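# Seat blender jar on base and switch it on

## Task

Put the blender jar onto its motor base so that the jar's square foot sits fully down over the square pad on top of the base, then press the round START key on the base's sloped front once so the green lamp next to it comes on (the key only works with the jar fully seated; pressing again or lifting the jar turns it off). Finish with the jar seated, the lamp on and the base standing upright on the table, then release the jar and move the hand away.

## Robot and tools

Robot: one arm (six joints) carrying a five-finger right hand, with two head cameras (cam_head_left, cam_head_right, 504x504) and one wrist camera (cam_wrist, 616x616). One reference image of the hand is available through show_instructions.

Scene frame: origin on the table surface below the arm's base, +z up, +y to the left when looking along +x. Results report the hand point position (m), orientation as quaternion wxyz, and velocities, all in this frame; the printed position can be slightly off at long reach.

Hand point: a spot 0.05 m in front of the palm, where index pad and thumb tip meet in a pinch. Its own axes: +z along the straightened fingers (fingertips extend 0.06-0.07 m beyond it), +y out of the palm, +x across the palm toward the little finger. Width from the point: 0.08 m on the little-finger side; on the thumb side 0.02 m with the thumb turned in front, up to 0.09 m otherwise. A wrist bracket on the little-finger side juts 0.03 m past the point along +y and 0.11 m across; it can collide. Rotating the hand shifts the point slightly.

The row (used by execute_actions and move): 14 numbers, each in [-1, 1], in this order: dx, dy, dz, rx, ry, rz, little, ring, middle, index, thumb_bend, thumb_turn, force_limit, speed. The first six are an offset, not an absolute pose, expressed in the hand point's own axes and measured from the hand point pose shown in the latest result (before any result has shown it, or for later calls within the same reply, from where the robot is when the call starts). Scale: 1.0 = 0.6 m for dx/dy/dz and 180 degrees for rx/ry/rz; rx, ry, rz form a single rotation vector. All-zero offsets drive the hand back to that reference pose; they are not a pause. The five finger numbers are absolute targets: +1 straight/open, -1 fully curled; thumb_turn +1 beside the palm, -1 across in front of the palm. A pinch is roughly index -0.22, thumb_bend -0.75, thumb_turn -0.57. force_limit maps -1..+1 to about 0..10 N fingertip force at which a closing motor stops (0..15 N for the two thumb motors); it does not limit opening. speed maps -1..+1 from nearly zero to full (whole travel in 0.6 s). For a gentle grip close with speed -0.9 or less; fast fingers overshoot the force limit. A whole-hand wrap (thumb turned in front beforehand) fits objects 0.035-0.08 m across.

Tools:
- execute_actions {"actions": [...], "pictures": bool}. Empty list: just read the state. One action: {"rows": [[14 numbers], ...], "steps": n}, up to 15 rows and 15 steps of 1/30 s; each row is held one step, the last row repeats to fill the steps, default 15. Every row is an offset from the same reference pose, not from the prior row. One wait: {"steps": n} up to 300, counted from the previous result, so thinking time is included. A refused call sends nothing.
- move {"target": row, "speed": m/s 0.002-0.5 (default 0.25; rotation up to twice that in rad/s), "stop_force": N 13-80 optional}. Drives the hand point along a straight path toward the one target pose (offset as above); the hand numbers are sent at the start. Path 0.5-10 s, cut off at 10 s. It does not avoid obstacles and can lag or overshoot speed, especially with the arm stretched out. stop_force ends the path once the wrist sensor feels that much extra push against the motion for two steps, then backs up two steps and holds; pressure may briefly exceed it. It only works reliably for non-rotating moves at very slow speed, is refused in the first 0.2 s, and must be omitted when pulling away from a surface being pressed. The result adds a move: line: done, contact, held, off_target, moving or fault, plus limits (paced = command clipped; held = some steps blocked) and distance to target.
- wait {"seconds": 0-10}: lets the scene run without new commands.
- zoom_image {"camera", "region": [x0, y0, x1, y1]} pixels, max 504x504, from the latest full image.
- show_instructions: shows the reference images.
Replying without any tool call also ends things.

Motion details: each step the commanded pose is clipped to within 100 mm and 16 degrees of the measured pose, so large offsets need several calls; check the reported pose and command the remainder. Arm motion trails commands by about 0.17 s. Position takes priority over orientation when both cannot be met. "pose unreachable" and HELD mean the clearance check altered or withheld the command. "Hand target" shows where the controller is currently driving.

Result fields: hand_measured (positions on the target scale), hand_stopped_by (moving, target, force, stalled, fault), hand_load_n (fingertip load, positive pushing open), hand_force_limit, hand_speed, each six values in motor order. A dropped grip shows as loads near zero. Fingers keep moving after a call until they reach target or force, then lock (holding at least 15 N). To tighten, raise force_limit and send a more-closed target; to loosen, send a target more open than measured. Wrist force/torque lines are in the hand point's axes, noisy (offset up to about 5.5 N), saturate near 100 N; pushing on a surface reads as force back toward the arm.

Avoid: the arm is stiff, so aiming even slightly into a firm surface (jar on base, START key) can cause a fault stop; approach slowly, ideally with stop_force. Contact torque beyond joint limits (elbow 141, wrists 50.7 N m) or 150 N external force stops the arm for 10 s. Holding loads heats motors; MOTOR HOT warns at 70 C and 85 C brakes the arm. Do not drop, slam or knock anything (including the base) off the table or over; loose objects may get occasional small shoves. Pressing START twice turns the blender off again.

Each tool is called after ">>>" as name(argument=value, ...) on one line, values as JSON.

Reference images:

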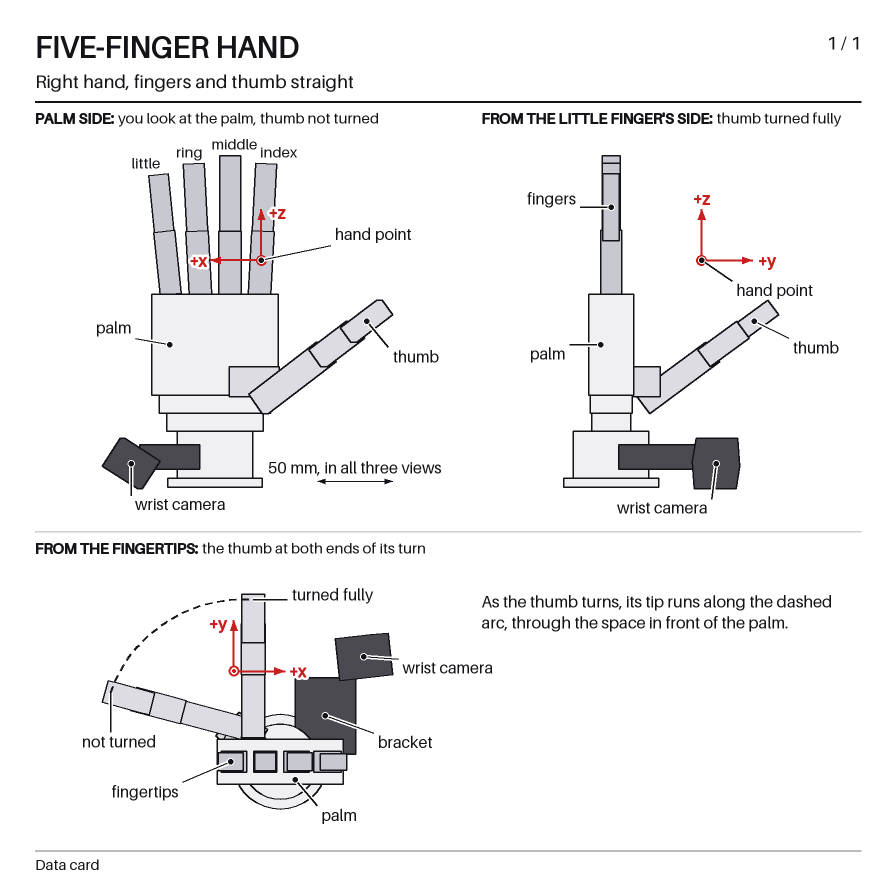

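## Session

>>> execute_actions(actions=[])

Scene clock: 0.00 s of 6600.00 s.
end_effector_position=(+1.1981, +0.3880, +0.1489) hand_measured=(+1.000, +1.000, +1.000, +1.000, +1.000, +1.000) hand_load_n=(+0.0, +0.0, +0.0, +0.0, +0.0, +0.0) hand_stopped_by=(target, target, target, target, target, target) hand_force_limit=0.00 hand_speed=-0.80 end_effector_quat_wxyz=(+0.281, +0.456, +0.709, +0.459) end_effector_velocity=(-0.000, -0.000, +0.001) end_effector_angular_velocity=(-0.000, -0.000, -0.001)
Joint positions: [ 0.126 -0.568  1.029 -0.002  1.285 -0.12 ]
Joint velocities: [-0.    -0.001  0.     0.     0.001  0.   ]
Wrist force (N, on the end effector, along its own x y z axes, offset not removed): no reading
Wrist torque (N m, same axes, about the end effector's origin, offset not removed): no reading
Hand target: +1.198, +0.388, +0.149; +0.281, +0.456, +0.709, +0.459

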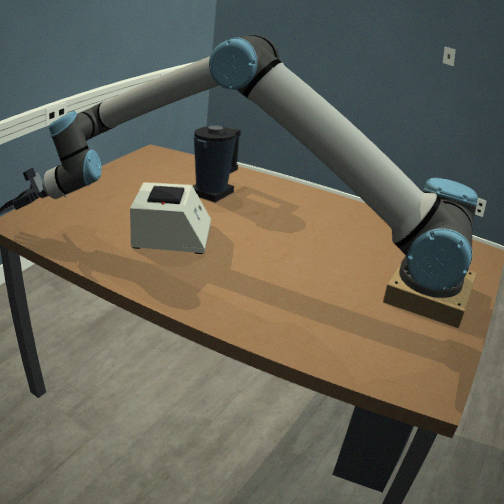

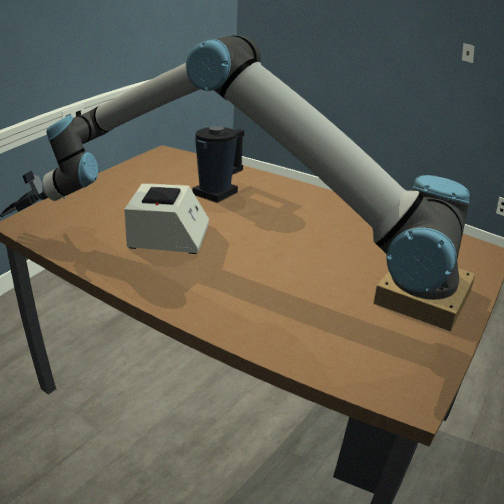

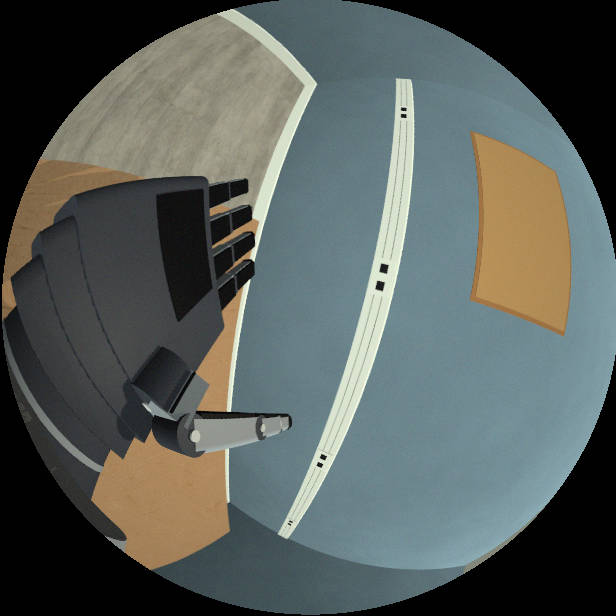

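>>> zoom_image(camera="cam_head_left", region=[100, 110, 280, 270])

>>> zoom_image(camera="cam_head_right", region=[100, 110, 280, 270])

Region (100, 110, 280, 270) of cam_head_left's 504x504 image, scaled by 2.800, with more detail than that image has.

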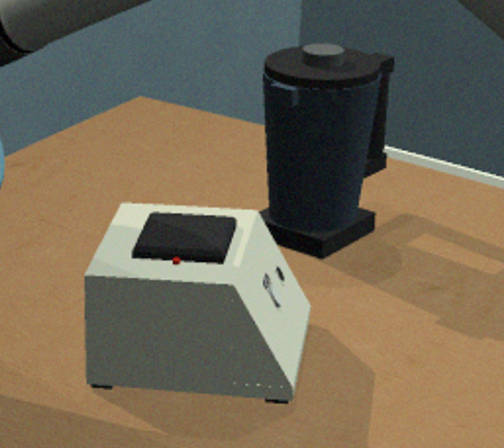

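Region (100, 110, 280, 270) of cam_head_right's 504x504 image, scaled by 2.800, with more detail than that image has.

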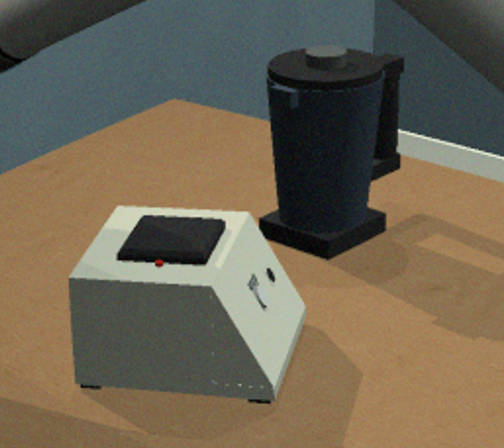

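>>> move(target=[-0.324,0.144,-0.973,0.354,-0.085,0.121,1,1,1,1,1,1,0,0])

Scene clock: 10.90 s of 6600.00 s.
end_effector_position=(+0.8381, -0.0031, +0.4697) hand_measured=(+1.000, +1.000, +1.000, +1.000, +1.000, +1.000) hand_load_n=(+0.0, +0.0, +0.0, +0.0, +0.0, +0.0) hand_stopped_by=(target, target, target, target, target, target) hand_force_limit=0.00 hand_speed=0.00 end_effector_quat_wxyz=(+0.001, +0.707, +0.707, +0.000) end_effector_velocity=(-0.001, -0.001, +0.000) end_effector_angular_velocity=(-0.000, +0.004, -0.002)
Joint positions: [-0.192 -1.041  1.094  1.519  1.576 -0.186]
Joint velocities: [-0.001 -0.     0.001  0.004  0.001  0.   ]
Wrist force (N, on the end effector, along its own x y z axes, offset not removed): [5.5 -6.3 -1.0]
Wrist torque (N m, same axes, about the end effector's origin, offset not removed): [-0.99 -0.77 0.51]
Hand target: +0.838, -0.003, +0.470; +0.001, +0.707, +0.707, +0.000
Off the commanded pose: 0.001 m, 0 deg.
After step 90, 4.83 s passed at rest.
move: done

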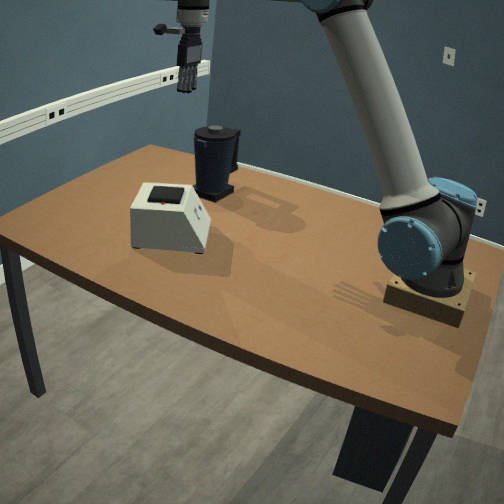

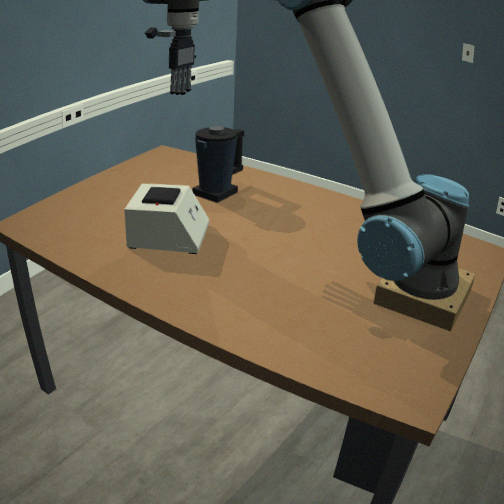

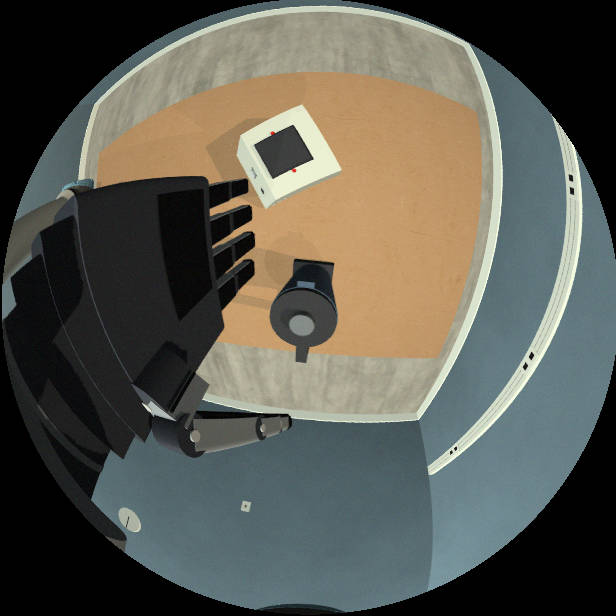

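>>> move(target=[-0.495,-0.25,0.1,-0.385,-0.385,-0.385,1,1,1,1,1,1,0,0])

>>> move(target=[0.36,0,0.03,0,0,0,1,1,1,1,1,1,0,0])

Scene clock: 28.10 s of 6600.00 s.
end_effector_position=(+0.6877, -0.3002, +0.4105) hand_measured=(+1.000, +1.000, +1.000, +1.000, +1.000, +1.000) hand_load_n=(+0.0, +0.0, +0.0, +0.0, +0.0, +0.0) hand_stopped_by=(target, target, target, target, target, target) hand_force_limit=0.00 hand_speed=0.00 end_effector_quat_wxyz=(+0.707, -0.001, +0.707, -0.000) end_effector_velocity=(-0.000, -0.001, +0.001) end_effector_angular_velocity=(-0.003, -0.011, +0.005)
Joint positions: [-1.031 -1.455  2.102 -0.641  0.544 -1.582]
Joint velocities: [-0.002  0.002  0.002 -0.025 -0.007  0.014]
Wrist force (N, on the end effector, along its own x y z axes, offset not removed): [1.7 -1.1 -0.6]
Wrist torque (N m, same axes, about the end effector's origin, offset not removed): [-0.37 -0.23 0.60]
Hand target: +0.688, -0.300, +0.410; +0.708, -0.001, +0.707, -0.000
Off the commanded pose: 0.001 m, 0 deg.
After step 90, 9.50 s passed at rest.
move: done

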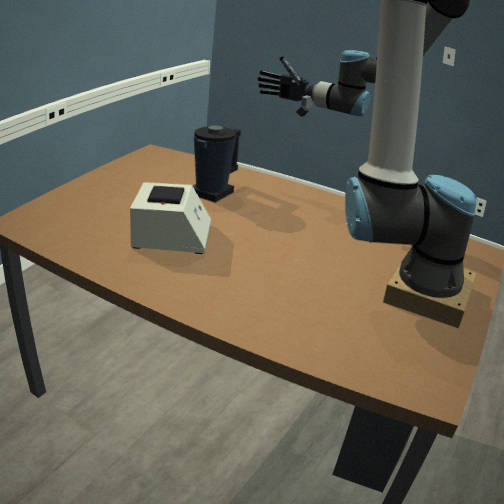

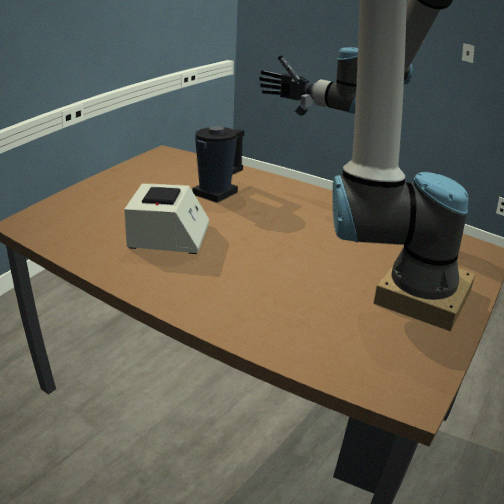

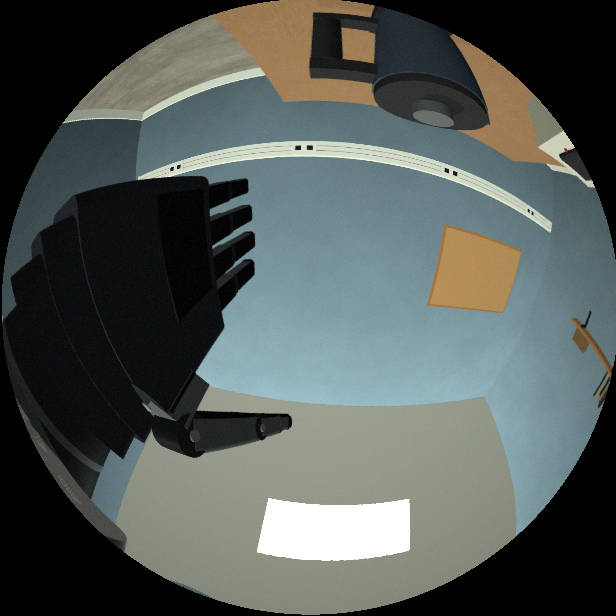

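Scene clock: 29.57 s of 6600.00 s.
end_effector_position=(+0.7056, -0.3005, +0.1946) hand_measured=(+1.000, +1.000, +1.000, +1.000, +1.000, +1.000) hand_load_n=(+0.0, +0.0, +0.0, +0.0, +0.0, +0.0) hand_stopped_by=(target, target, target, target, target, target) hand_force_limit=0.00 hand_speed=0.00 end_effector_quat_wxyz=(+0.707, -0.001, +0.707, -0.000) end_effector_velocity=(+0.001, -0.000, -0.002) end_effector_angular_velocity=(+0.000, -0.001, -0.000)
Joint positions: [-1.005 -1.117  2.191 -1.068  0.57  -1.582]
Joint velocities: [ 0.001  0.004 -0.    -0.007  0.001  0.002]
Wrist force (N, on the end effector, along its own x y z axes, offset not removed): [0.5 -4.9 5.2]
Wrist torque (N m, same axes, about the end effector's origin, offset not removed): [-1.12 -0.24 0.36]
Hand target: +0.706, -0.301, +0.194; +0.707, -0.001, +0.707, -0.000
Off the commanded pose: 0.000 m, 0 deg.
move: done

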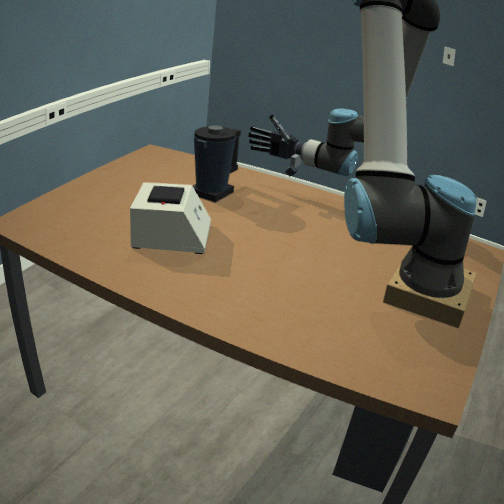

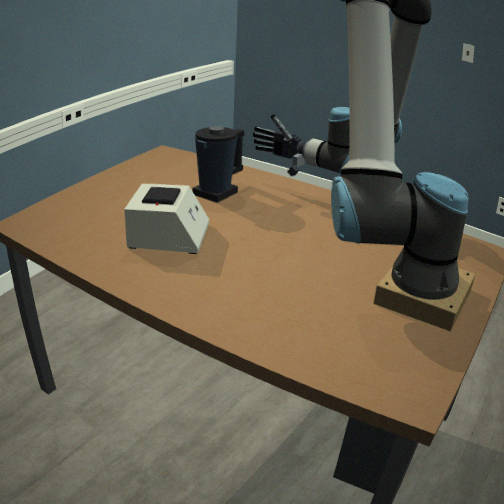

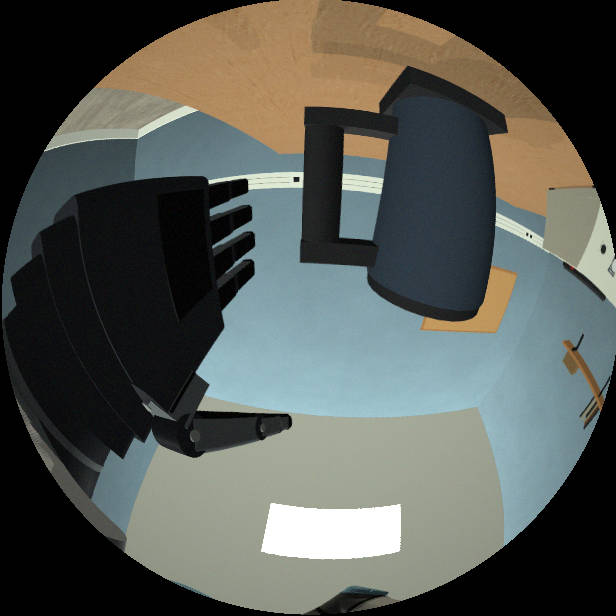

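>>> move(target=[0.05,0.017,0.2,0,0,0,1,1,1,1,1,-1,0,0.5], speed=0.1)

Scene clock: 38.43 s of 6600.00 s.
end_effector_position=(+0.8254, -0.2903, +0.1646) hand_measured=(+1.000, +1.000, +1.000, +1.000, +1.000, -1.000) hand_load_n=(+0.0, +0.0, +0.0, +0.0, +0.0, +0.0) hand_stopped_by=(target, target, target, target, target, target) hand_force_limit=0.00 hand_speed=0.50 end_effector_quat_wxyz=(+0.707, -0.001, +0.707, -0.000) end_effector_velocity=(+0.001, +0.001, -0.001) end_effector_angular_velocity=(+0.000, +0.001, -0.000)
Joint positions: [-0.833 -0.977  2.008 -1.026  0.742 -1.58 ]
Joint velocities: [ 0.002  0.002 -0.002  0.001  0.002 -0.   ]
Wrist force (N, on the end effector, along its own x y z axes, offset not removed): [3.3 -6.2 1.6]
Wrist torque (N m, same axes, about the end effector's origin, offset not removed): [-1.21 -0.73 0.70]
Hand target: +0.826, -0.290, +0.165; +0.707, -0.001, +0.707, -0.000
Off the commanded pose: 0.000 m, 0 deg.
After step 90, 4.17 s passed at rest.
move: done

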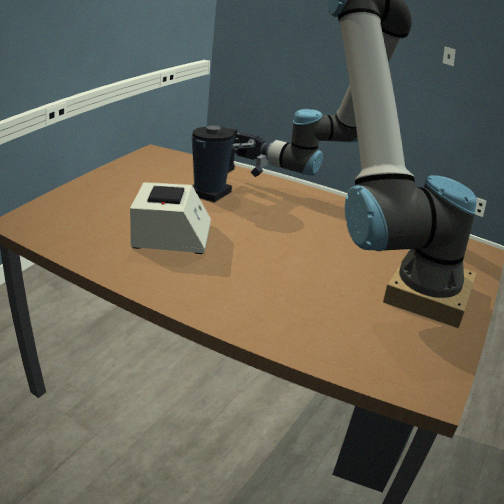

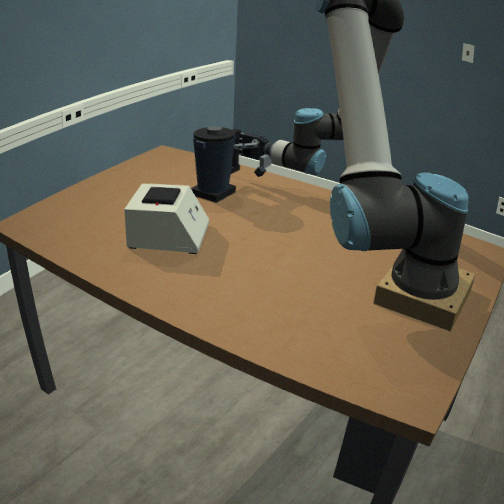

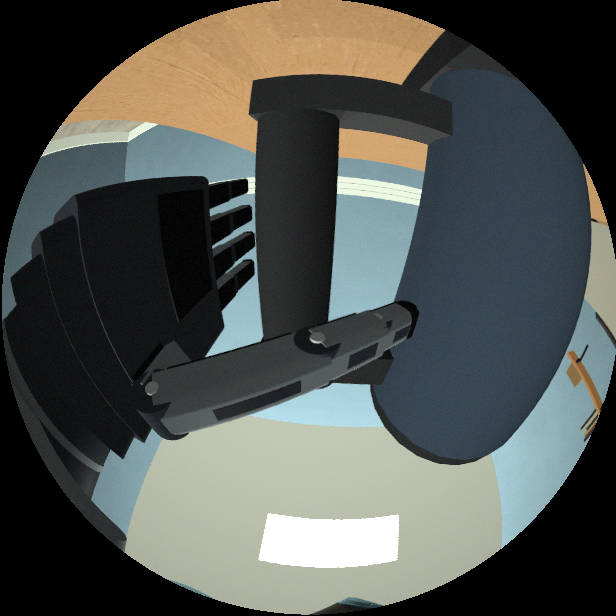

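>>> move(target=[0.02,0,0,0,0,0,1,1,1,1,0.4,-1,0,0.5], speed=0.05)

>>> move(target=[0,0.02,0.015,0,0,0,1,1,1,1,0.4,-1,0,0.5], speed=0.03)

Scene clock: 42.03 s of 6600.00 s.
end_effector_position=(+0.8254, -0.2903, +0.1528) hand_measured=(+1.000, +1.000, +1.000, +1.000, +0.400, -1.000) hand_load_n=(+0.0, +0.0, +0.0, +0.0, +0.0, +0.0) hand_stopped_by=(target, target, target, target, target, target) hand_force_limit=0.00 hand_speed=0.50 end_effector_quat_wxyz=(+0.707, -0.001, +0.707, -0.000) end_effector_velocity=(-0.000, +0.000, -0.002) end_effector_angular_velocity=(-0.000, -0.000, +0.001)
Joint positions: [-0.834 -0.959  2.009 -1.045  0.742 -1.58 ]
Joint velocities: [-0.     0.003  0.    -0.003 -0.001  0.   ]
Wrist force (N, on the end effector, along its own x y z axes, offset not removed): [-1.4 -5.8 -0.1]
Wrist torque (N m, same axes, about the end effector's origin, offset not removed): [-0.85 0.17 0.44]
Hand target: +0.825, -0.290, +0.153; +0.707, -0.001, +0.707, -0.000
Off the commanded pose: 0.000 m, 0 deg.
move: done

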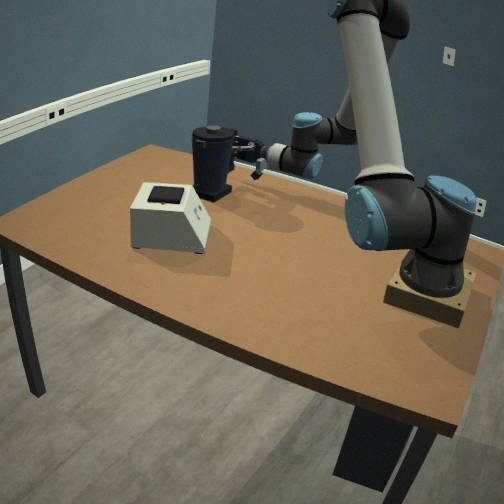

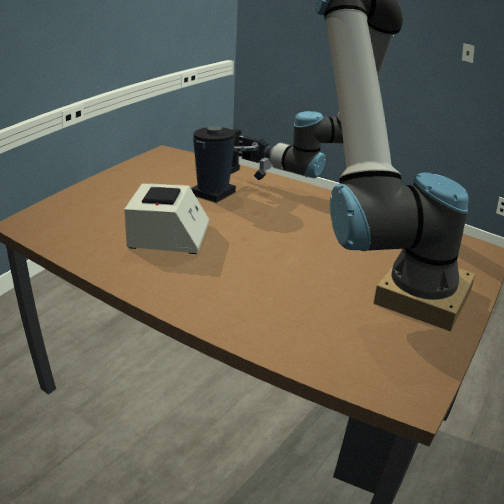

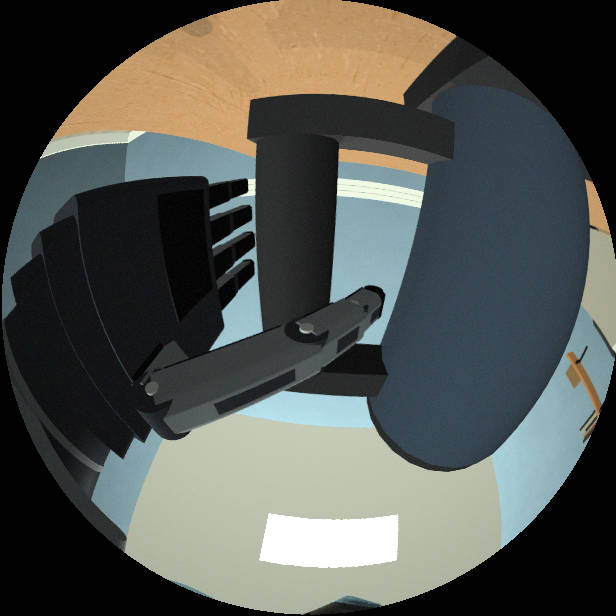

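Scene clock: 42.87 s of 6600.00 s.
end_effector_position=(+0.8343, -0.2784, +0.1527) hand_measured=(+1.000, +1.000, +1.000, +1.000, +0.400, -1.000) hand_load_n=(+0.0, +0.0, +0.0, +0.0, +0.0, +0.0) hand_stopped_by=(target, target, target, target, target, target) hand_force_limit=0.00 hand_speed=0.50 end_effector_quat_wxyz=(+0.707, -0.001, +0.707, -0.000) end_effector_velocity=(+0.001, +0.002, -0.000) end_effector_angular_velocity=(+0.000, +0.000, +0.001)
Joint positions: [-0.811 -0.957  2.006 -1.044  0.765 -1.58 ]
Joint velocities: [ 0.003  0.     0.     0.     0.002 -0.   ]
Wrist force (N, on the end effector, along its own x y z axes, offset not removed): [1.7 -5.7 3.4]
Wrist torque (N m, same axes, about the end effector's origin, offset not removed): [-1.13 -0.43 0.19]
Hand target: +0.834, -0.278, +0.153; +0.707, -0.001, +0.707, -0.000
Off the commanded pose: 0.000 m, 0 deg.
move: done

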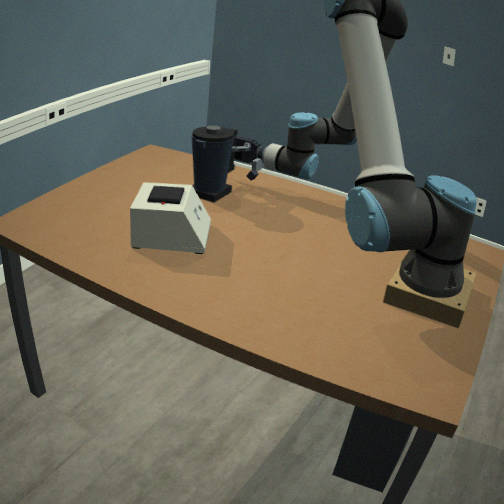

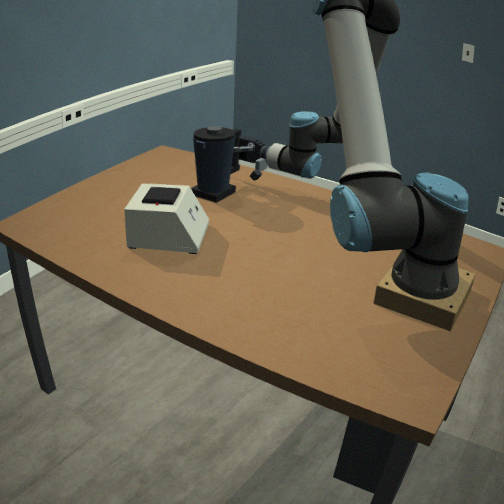

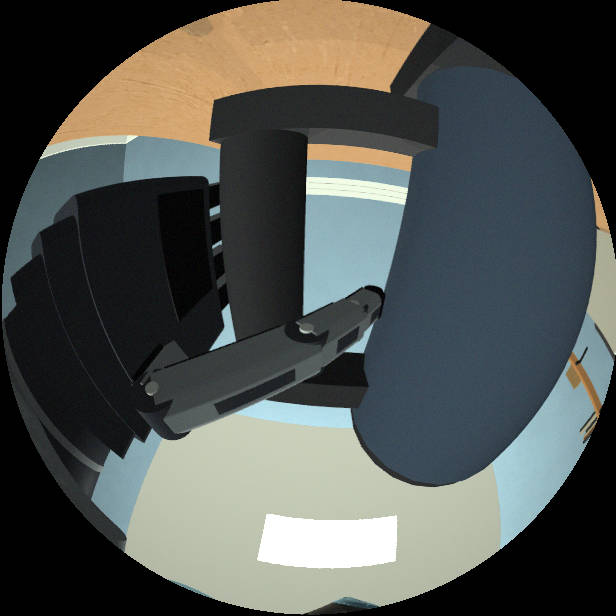

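Close.

>>> move(target=[0,0,0,0,0,0,-1,-1,-1,-1,-1,-1,0.8,-0.5])

>>> move(target=[-0.33,0,0,0,0,0,-1,-1,-1,-1,-1,-1,0.8,-0.5], speed=0.1)

Scene clock: 47.20 s of 6600.00 s.
end_effector_position=(+0.8343, -0.2784, +0.1527) hand_measured=(-0.936, -0.912, -0.272, -0.354, -0.454, -1.000) hand_load_n=(+11.5, +8.5, +8.5, +8.0, +12.5, -2.5) hand_stopped_by=(force, force, force, force, force, target) hand_force_limit=0.80 hand_speed=-0.50 end_effector_quat_wxyz=(+0.707, -0.001, +0.707, -0.000) end_effector_velocity=(-0.000, -0.000, -0.001) end_effector_angular_velocity=(+0.000, +0.001, -0.001)
Joint positions: [-0.811 -0.957  2.006 -1.044  0.765 -1.58 ]
Joint velocities: [-0.     0.001  0.     0.     0.001 -0.   ]
Wrist force (N, on the end effector, along its own x y z axes, offset not removed): [3.5 -1.1 -1.6]
Wrist torque (N m, same axes, about the end effector's origin, offset not removed): [-0.15 -0.83 0.94]
Hand target: +0.834, -0.278, +0.153; +0.707, -0.001, +0.707, -0.000
Off the commanded pose: 0.000 m, 0 deg.
move: done

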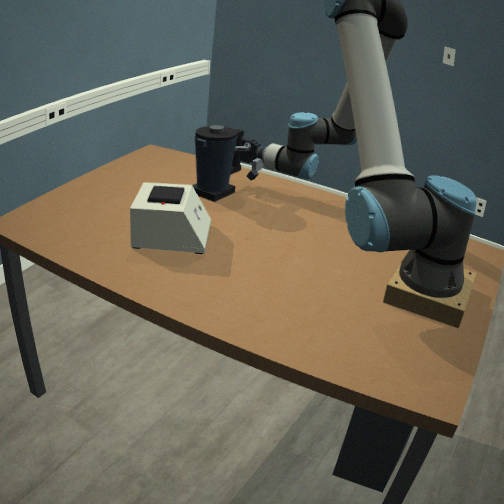

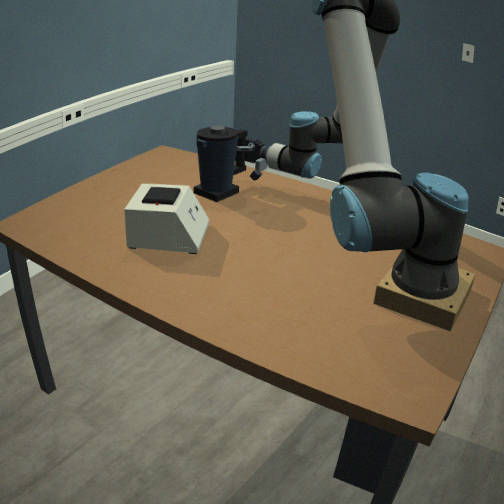

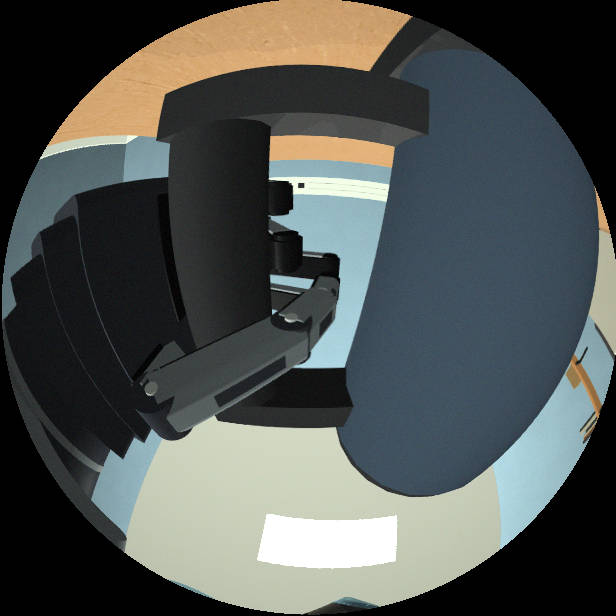

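Scene clock: 49.63 s of 6600.00 s.
end_effector_position=(+0.8345, -0.2781, +0.3506) hand_measured=(-0.936, -0.910, -0.272, -0.354, -0.454, -1.000) hand_load_n=(+5.0, +10.0, +8.5, +8.0, +13.0, -2.0) hand_stopped_by=(force, force, force, force, force, target) hand_force_limit=0.80 hand_speed=-0.50 end_effector_quat_wxyz=(+0.707, -0.001, +0.707, -0.000) end_effector_velocity=(+0.000, +0.000, +0.002) end_effector_angular_velocity=(-0.001, +0.001, +0.001)
Joint positions: [-0.809 -1.229  1.941 -0.708  0.767 -1.58 ]
Joint velocities: [ 0.    -0.002 -0.002  0.004 -0.001 -0.002]
Wrist force (N, on the end effector, along its own x y z axes, offset not removed): [16.5 -3.5 -2.7]
Wrist torque (N m, same axes, about the end effector's origin, offset not removed): [-0.56 -1.29 -0.03]
Hand target: +0.834, -0.278, +0.351; +0.707, -0.001, +0.707, -0.000
Off the commanded pose: 0.000 m, 0 deg.
move: done

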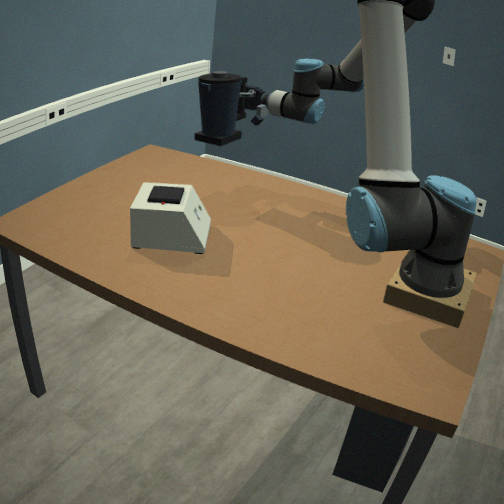

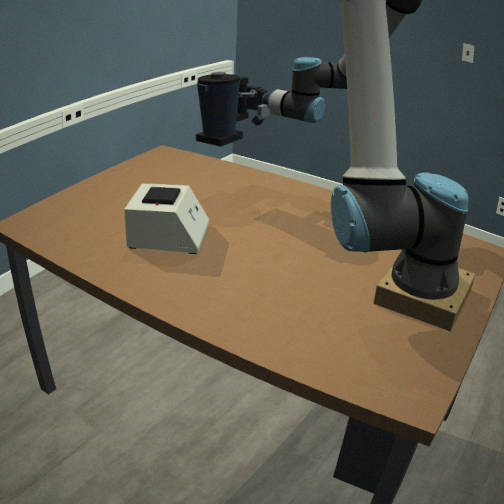

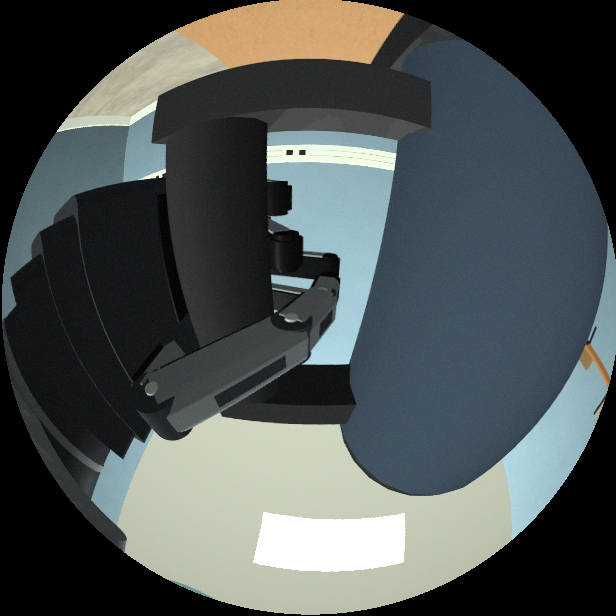

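>>> move(target=[0,0.557,0.05,-0.183,0,0,-1,-1,-1,-1,-1,-1,0.8,-0.5], speed=0.12)

>>> zoom_image(camera="cam_head_left", region=[90, 80, 270, 260])

>>> zoom_image(camera="cam_head_right", region=[90, 80, 270, 260])

Scene clock: 57.80 s of 6600.00 s.
end_effector_position=(+0.8644, +0.0559, +0.3500) hand_measured=(-0.936, -0.910, -0.272, -0.354, -0.454, -1.000) hand_load_n=(+5.0, +10.0, +8.5, +8.0, +13.0, -2.0) hand_stopped_by=(force, force, force, force, force, target) hand_force_limit=0.80 hand_speed=-0.50 end_effector_quat_wxyz=(+0.678, -0.201, +0.678, +0.200) end_effector_velocity=(+0.001, +0.002, +0.000) end_effector_angular_velocity=(-0.000, -0.001, +0.004)
Joint positions: [-0.465 -1.189  1.885 -0.685  0.536 -1.583]
Joint velocities: [ 0.003  0.002 -0.003  0.001 -0.002 -0.   ]
Wrist force (N, on the end effector, along its own x y z axes, offset not removed): [16.3 -5.5 2.4]
Wrist torque (N m, same axes, about the end effector's origin, offset not removed): [-1.09 -1.50 0.07]
Hand target: +0.864, +0.056, +0.350; +0.678, -0.201, +0.678, +0.200
Off the commanded pose: 0.000 m, 0 deg.
After step 90, 1.90 s passed at rest.
move: done

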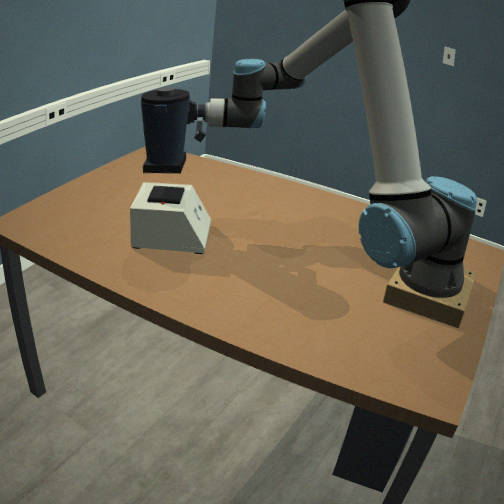

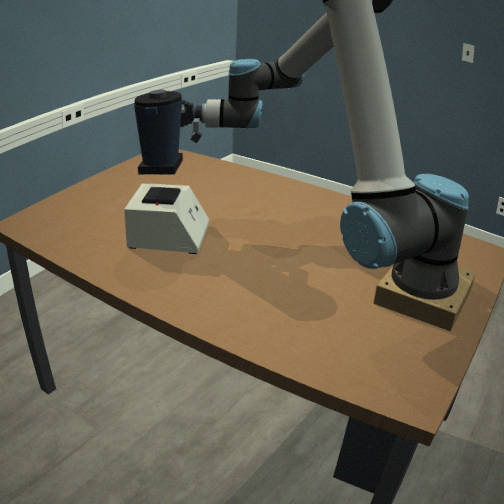

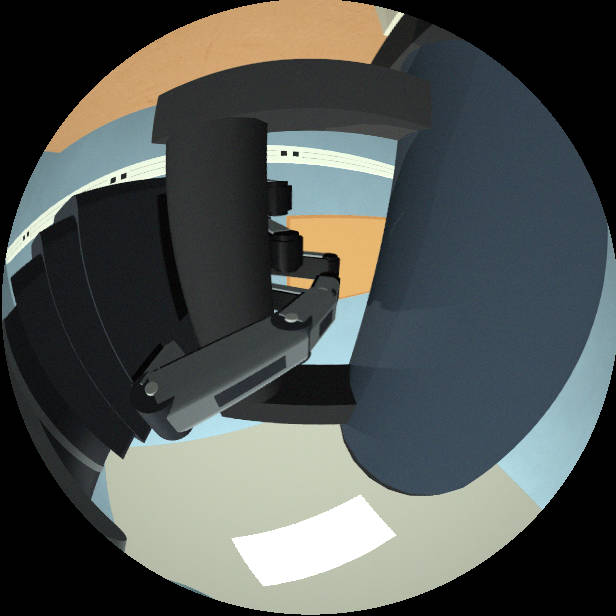

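Region (90, 80, 270, 260) of cam_head_left's 504x504 image, scaled by 2.800, with more detail than that image has.

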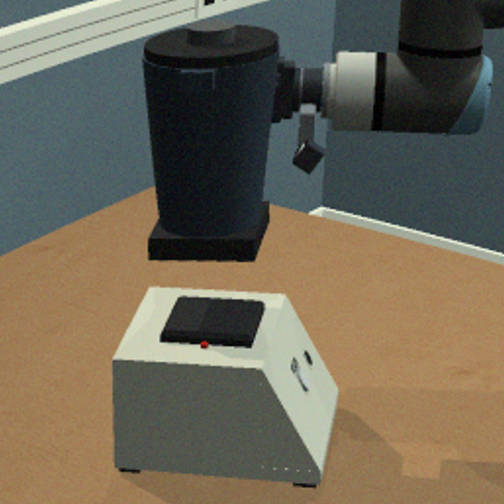

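Region (90, 80, 270, 260) of cam_head_right's 504x504 image, scaled by 2.800, with more detail than that image has.

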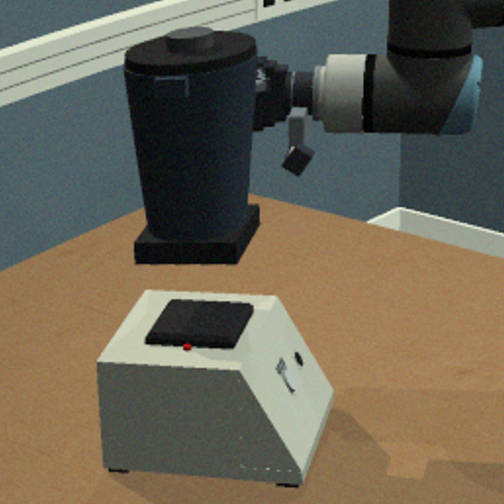

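>>> move(target=[0.1,0,-0.015,0.022,0,0,-1,-1,-1,-1,-1,-1,0.8,-0.5], speed=0.05)

>>> zoom_image(camera="cam_head_left", region=[110, 150, 230, 260])

>>> zoom_image(camera="cam_head_right", region=[110, 150, 230, 260])

Scene clock: 63.17 s of 6600.00 s.
end_effector_position=(+0.8569, +0.0507, +0.2903) hand_measured=(-0.936, -0.910, -0.272, -0.354, -0.454, -1.000) hand_load_n=(+4.5, +7.0, +9.0, +8.5, +12.5, -2.5) hand_stopped_by=(force, force, force, force, force, target) hand_force_limit=0.80 hand_speed=-0.50 end_effector_quat_wxyz=(+0.685, -0.178, +0.685, +0.176) end_effector_velocity=(+0.000, -0.000, -0.002) end_effector_angular_velocity=(-0.000, -0.001, -0.002)
Joint positions: [-0.468 -1.147  1.962 -0.806  0.602 -1.582]
Joint velocities: [-0.     0.002  0.001 -0.004  0.002  0.   ]
Wrist force (N, on the end effector, along its own x y z axes, offset not removed): [-9.4 -23.0 -3.4]
Wrist torque (N m, same axes, about the end effector's origin, offset not removed): [-0.95 0.10 -0.60]
Hand target: +0.857, +0.051, +0.290; +0.684, -0.178, +0.685, +0.177
Off the commanded pose: 0.000 m, 0 deg.
After step 90, 0.77 s passed at rest.
move: done

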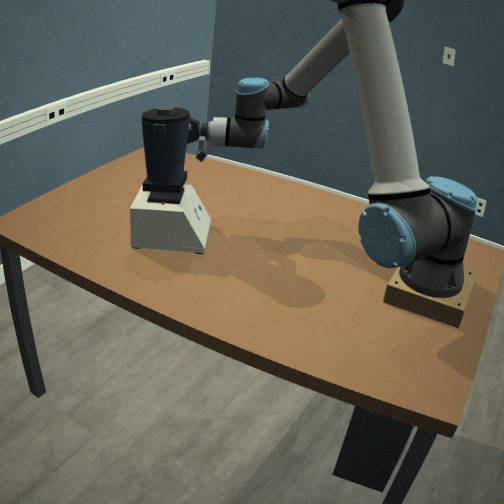

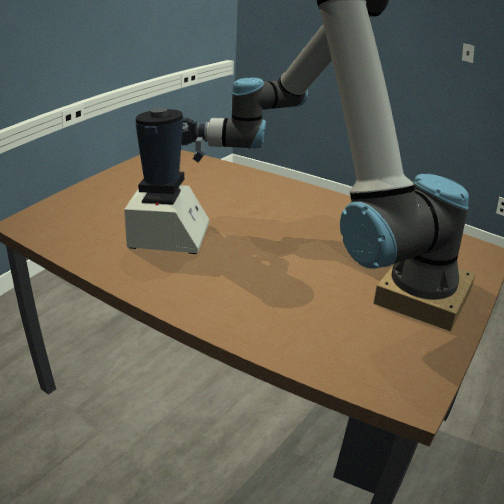

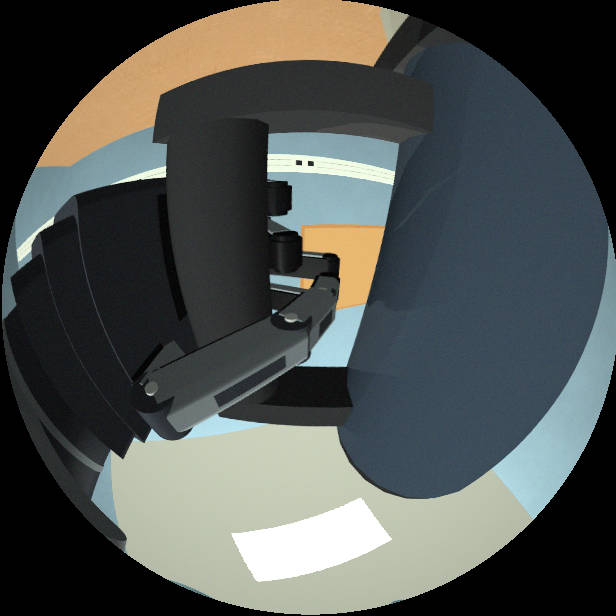

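Region (110, 150, 230, 260) of cam_head_left's 504x504 image, scaled by 4.200, with more detail than that image has; it fills the top 462 rows of this view, and the rest is white.

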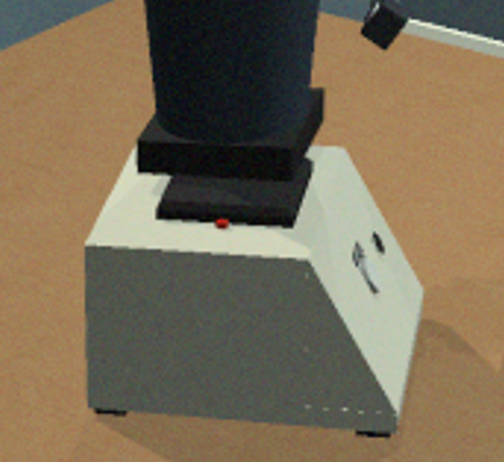

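Region (110, 150, 230, 260) of cam_head_right's 504x504 image, scaled by 4.200, with more detail than that image has; it fills the top 462 rows of this view, and the rest is white.

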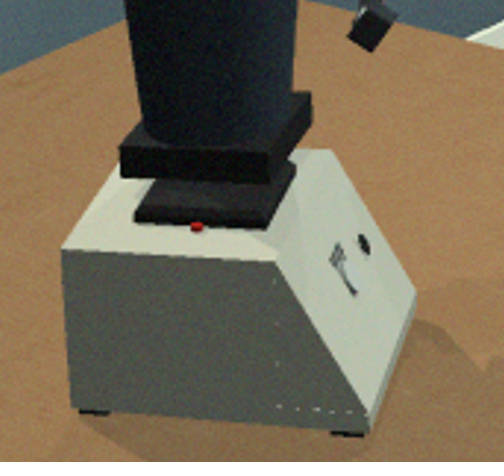

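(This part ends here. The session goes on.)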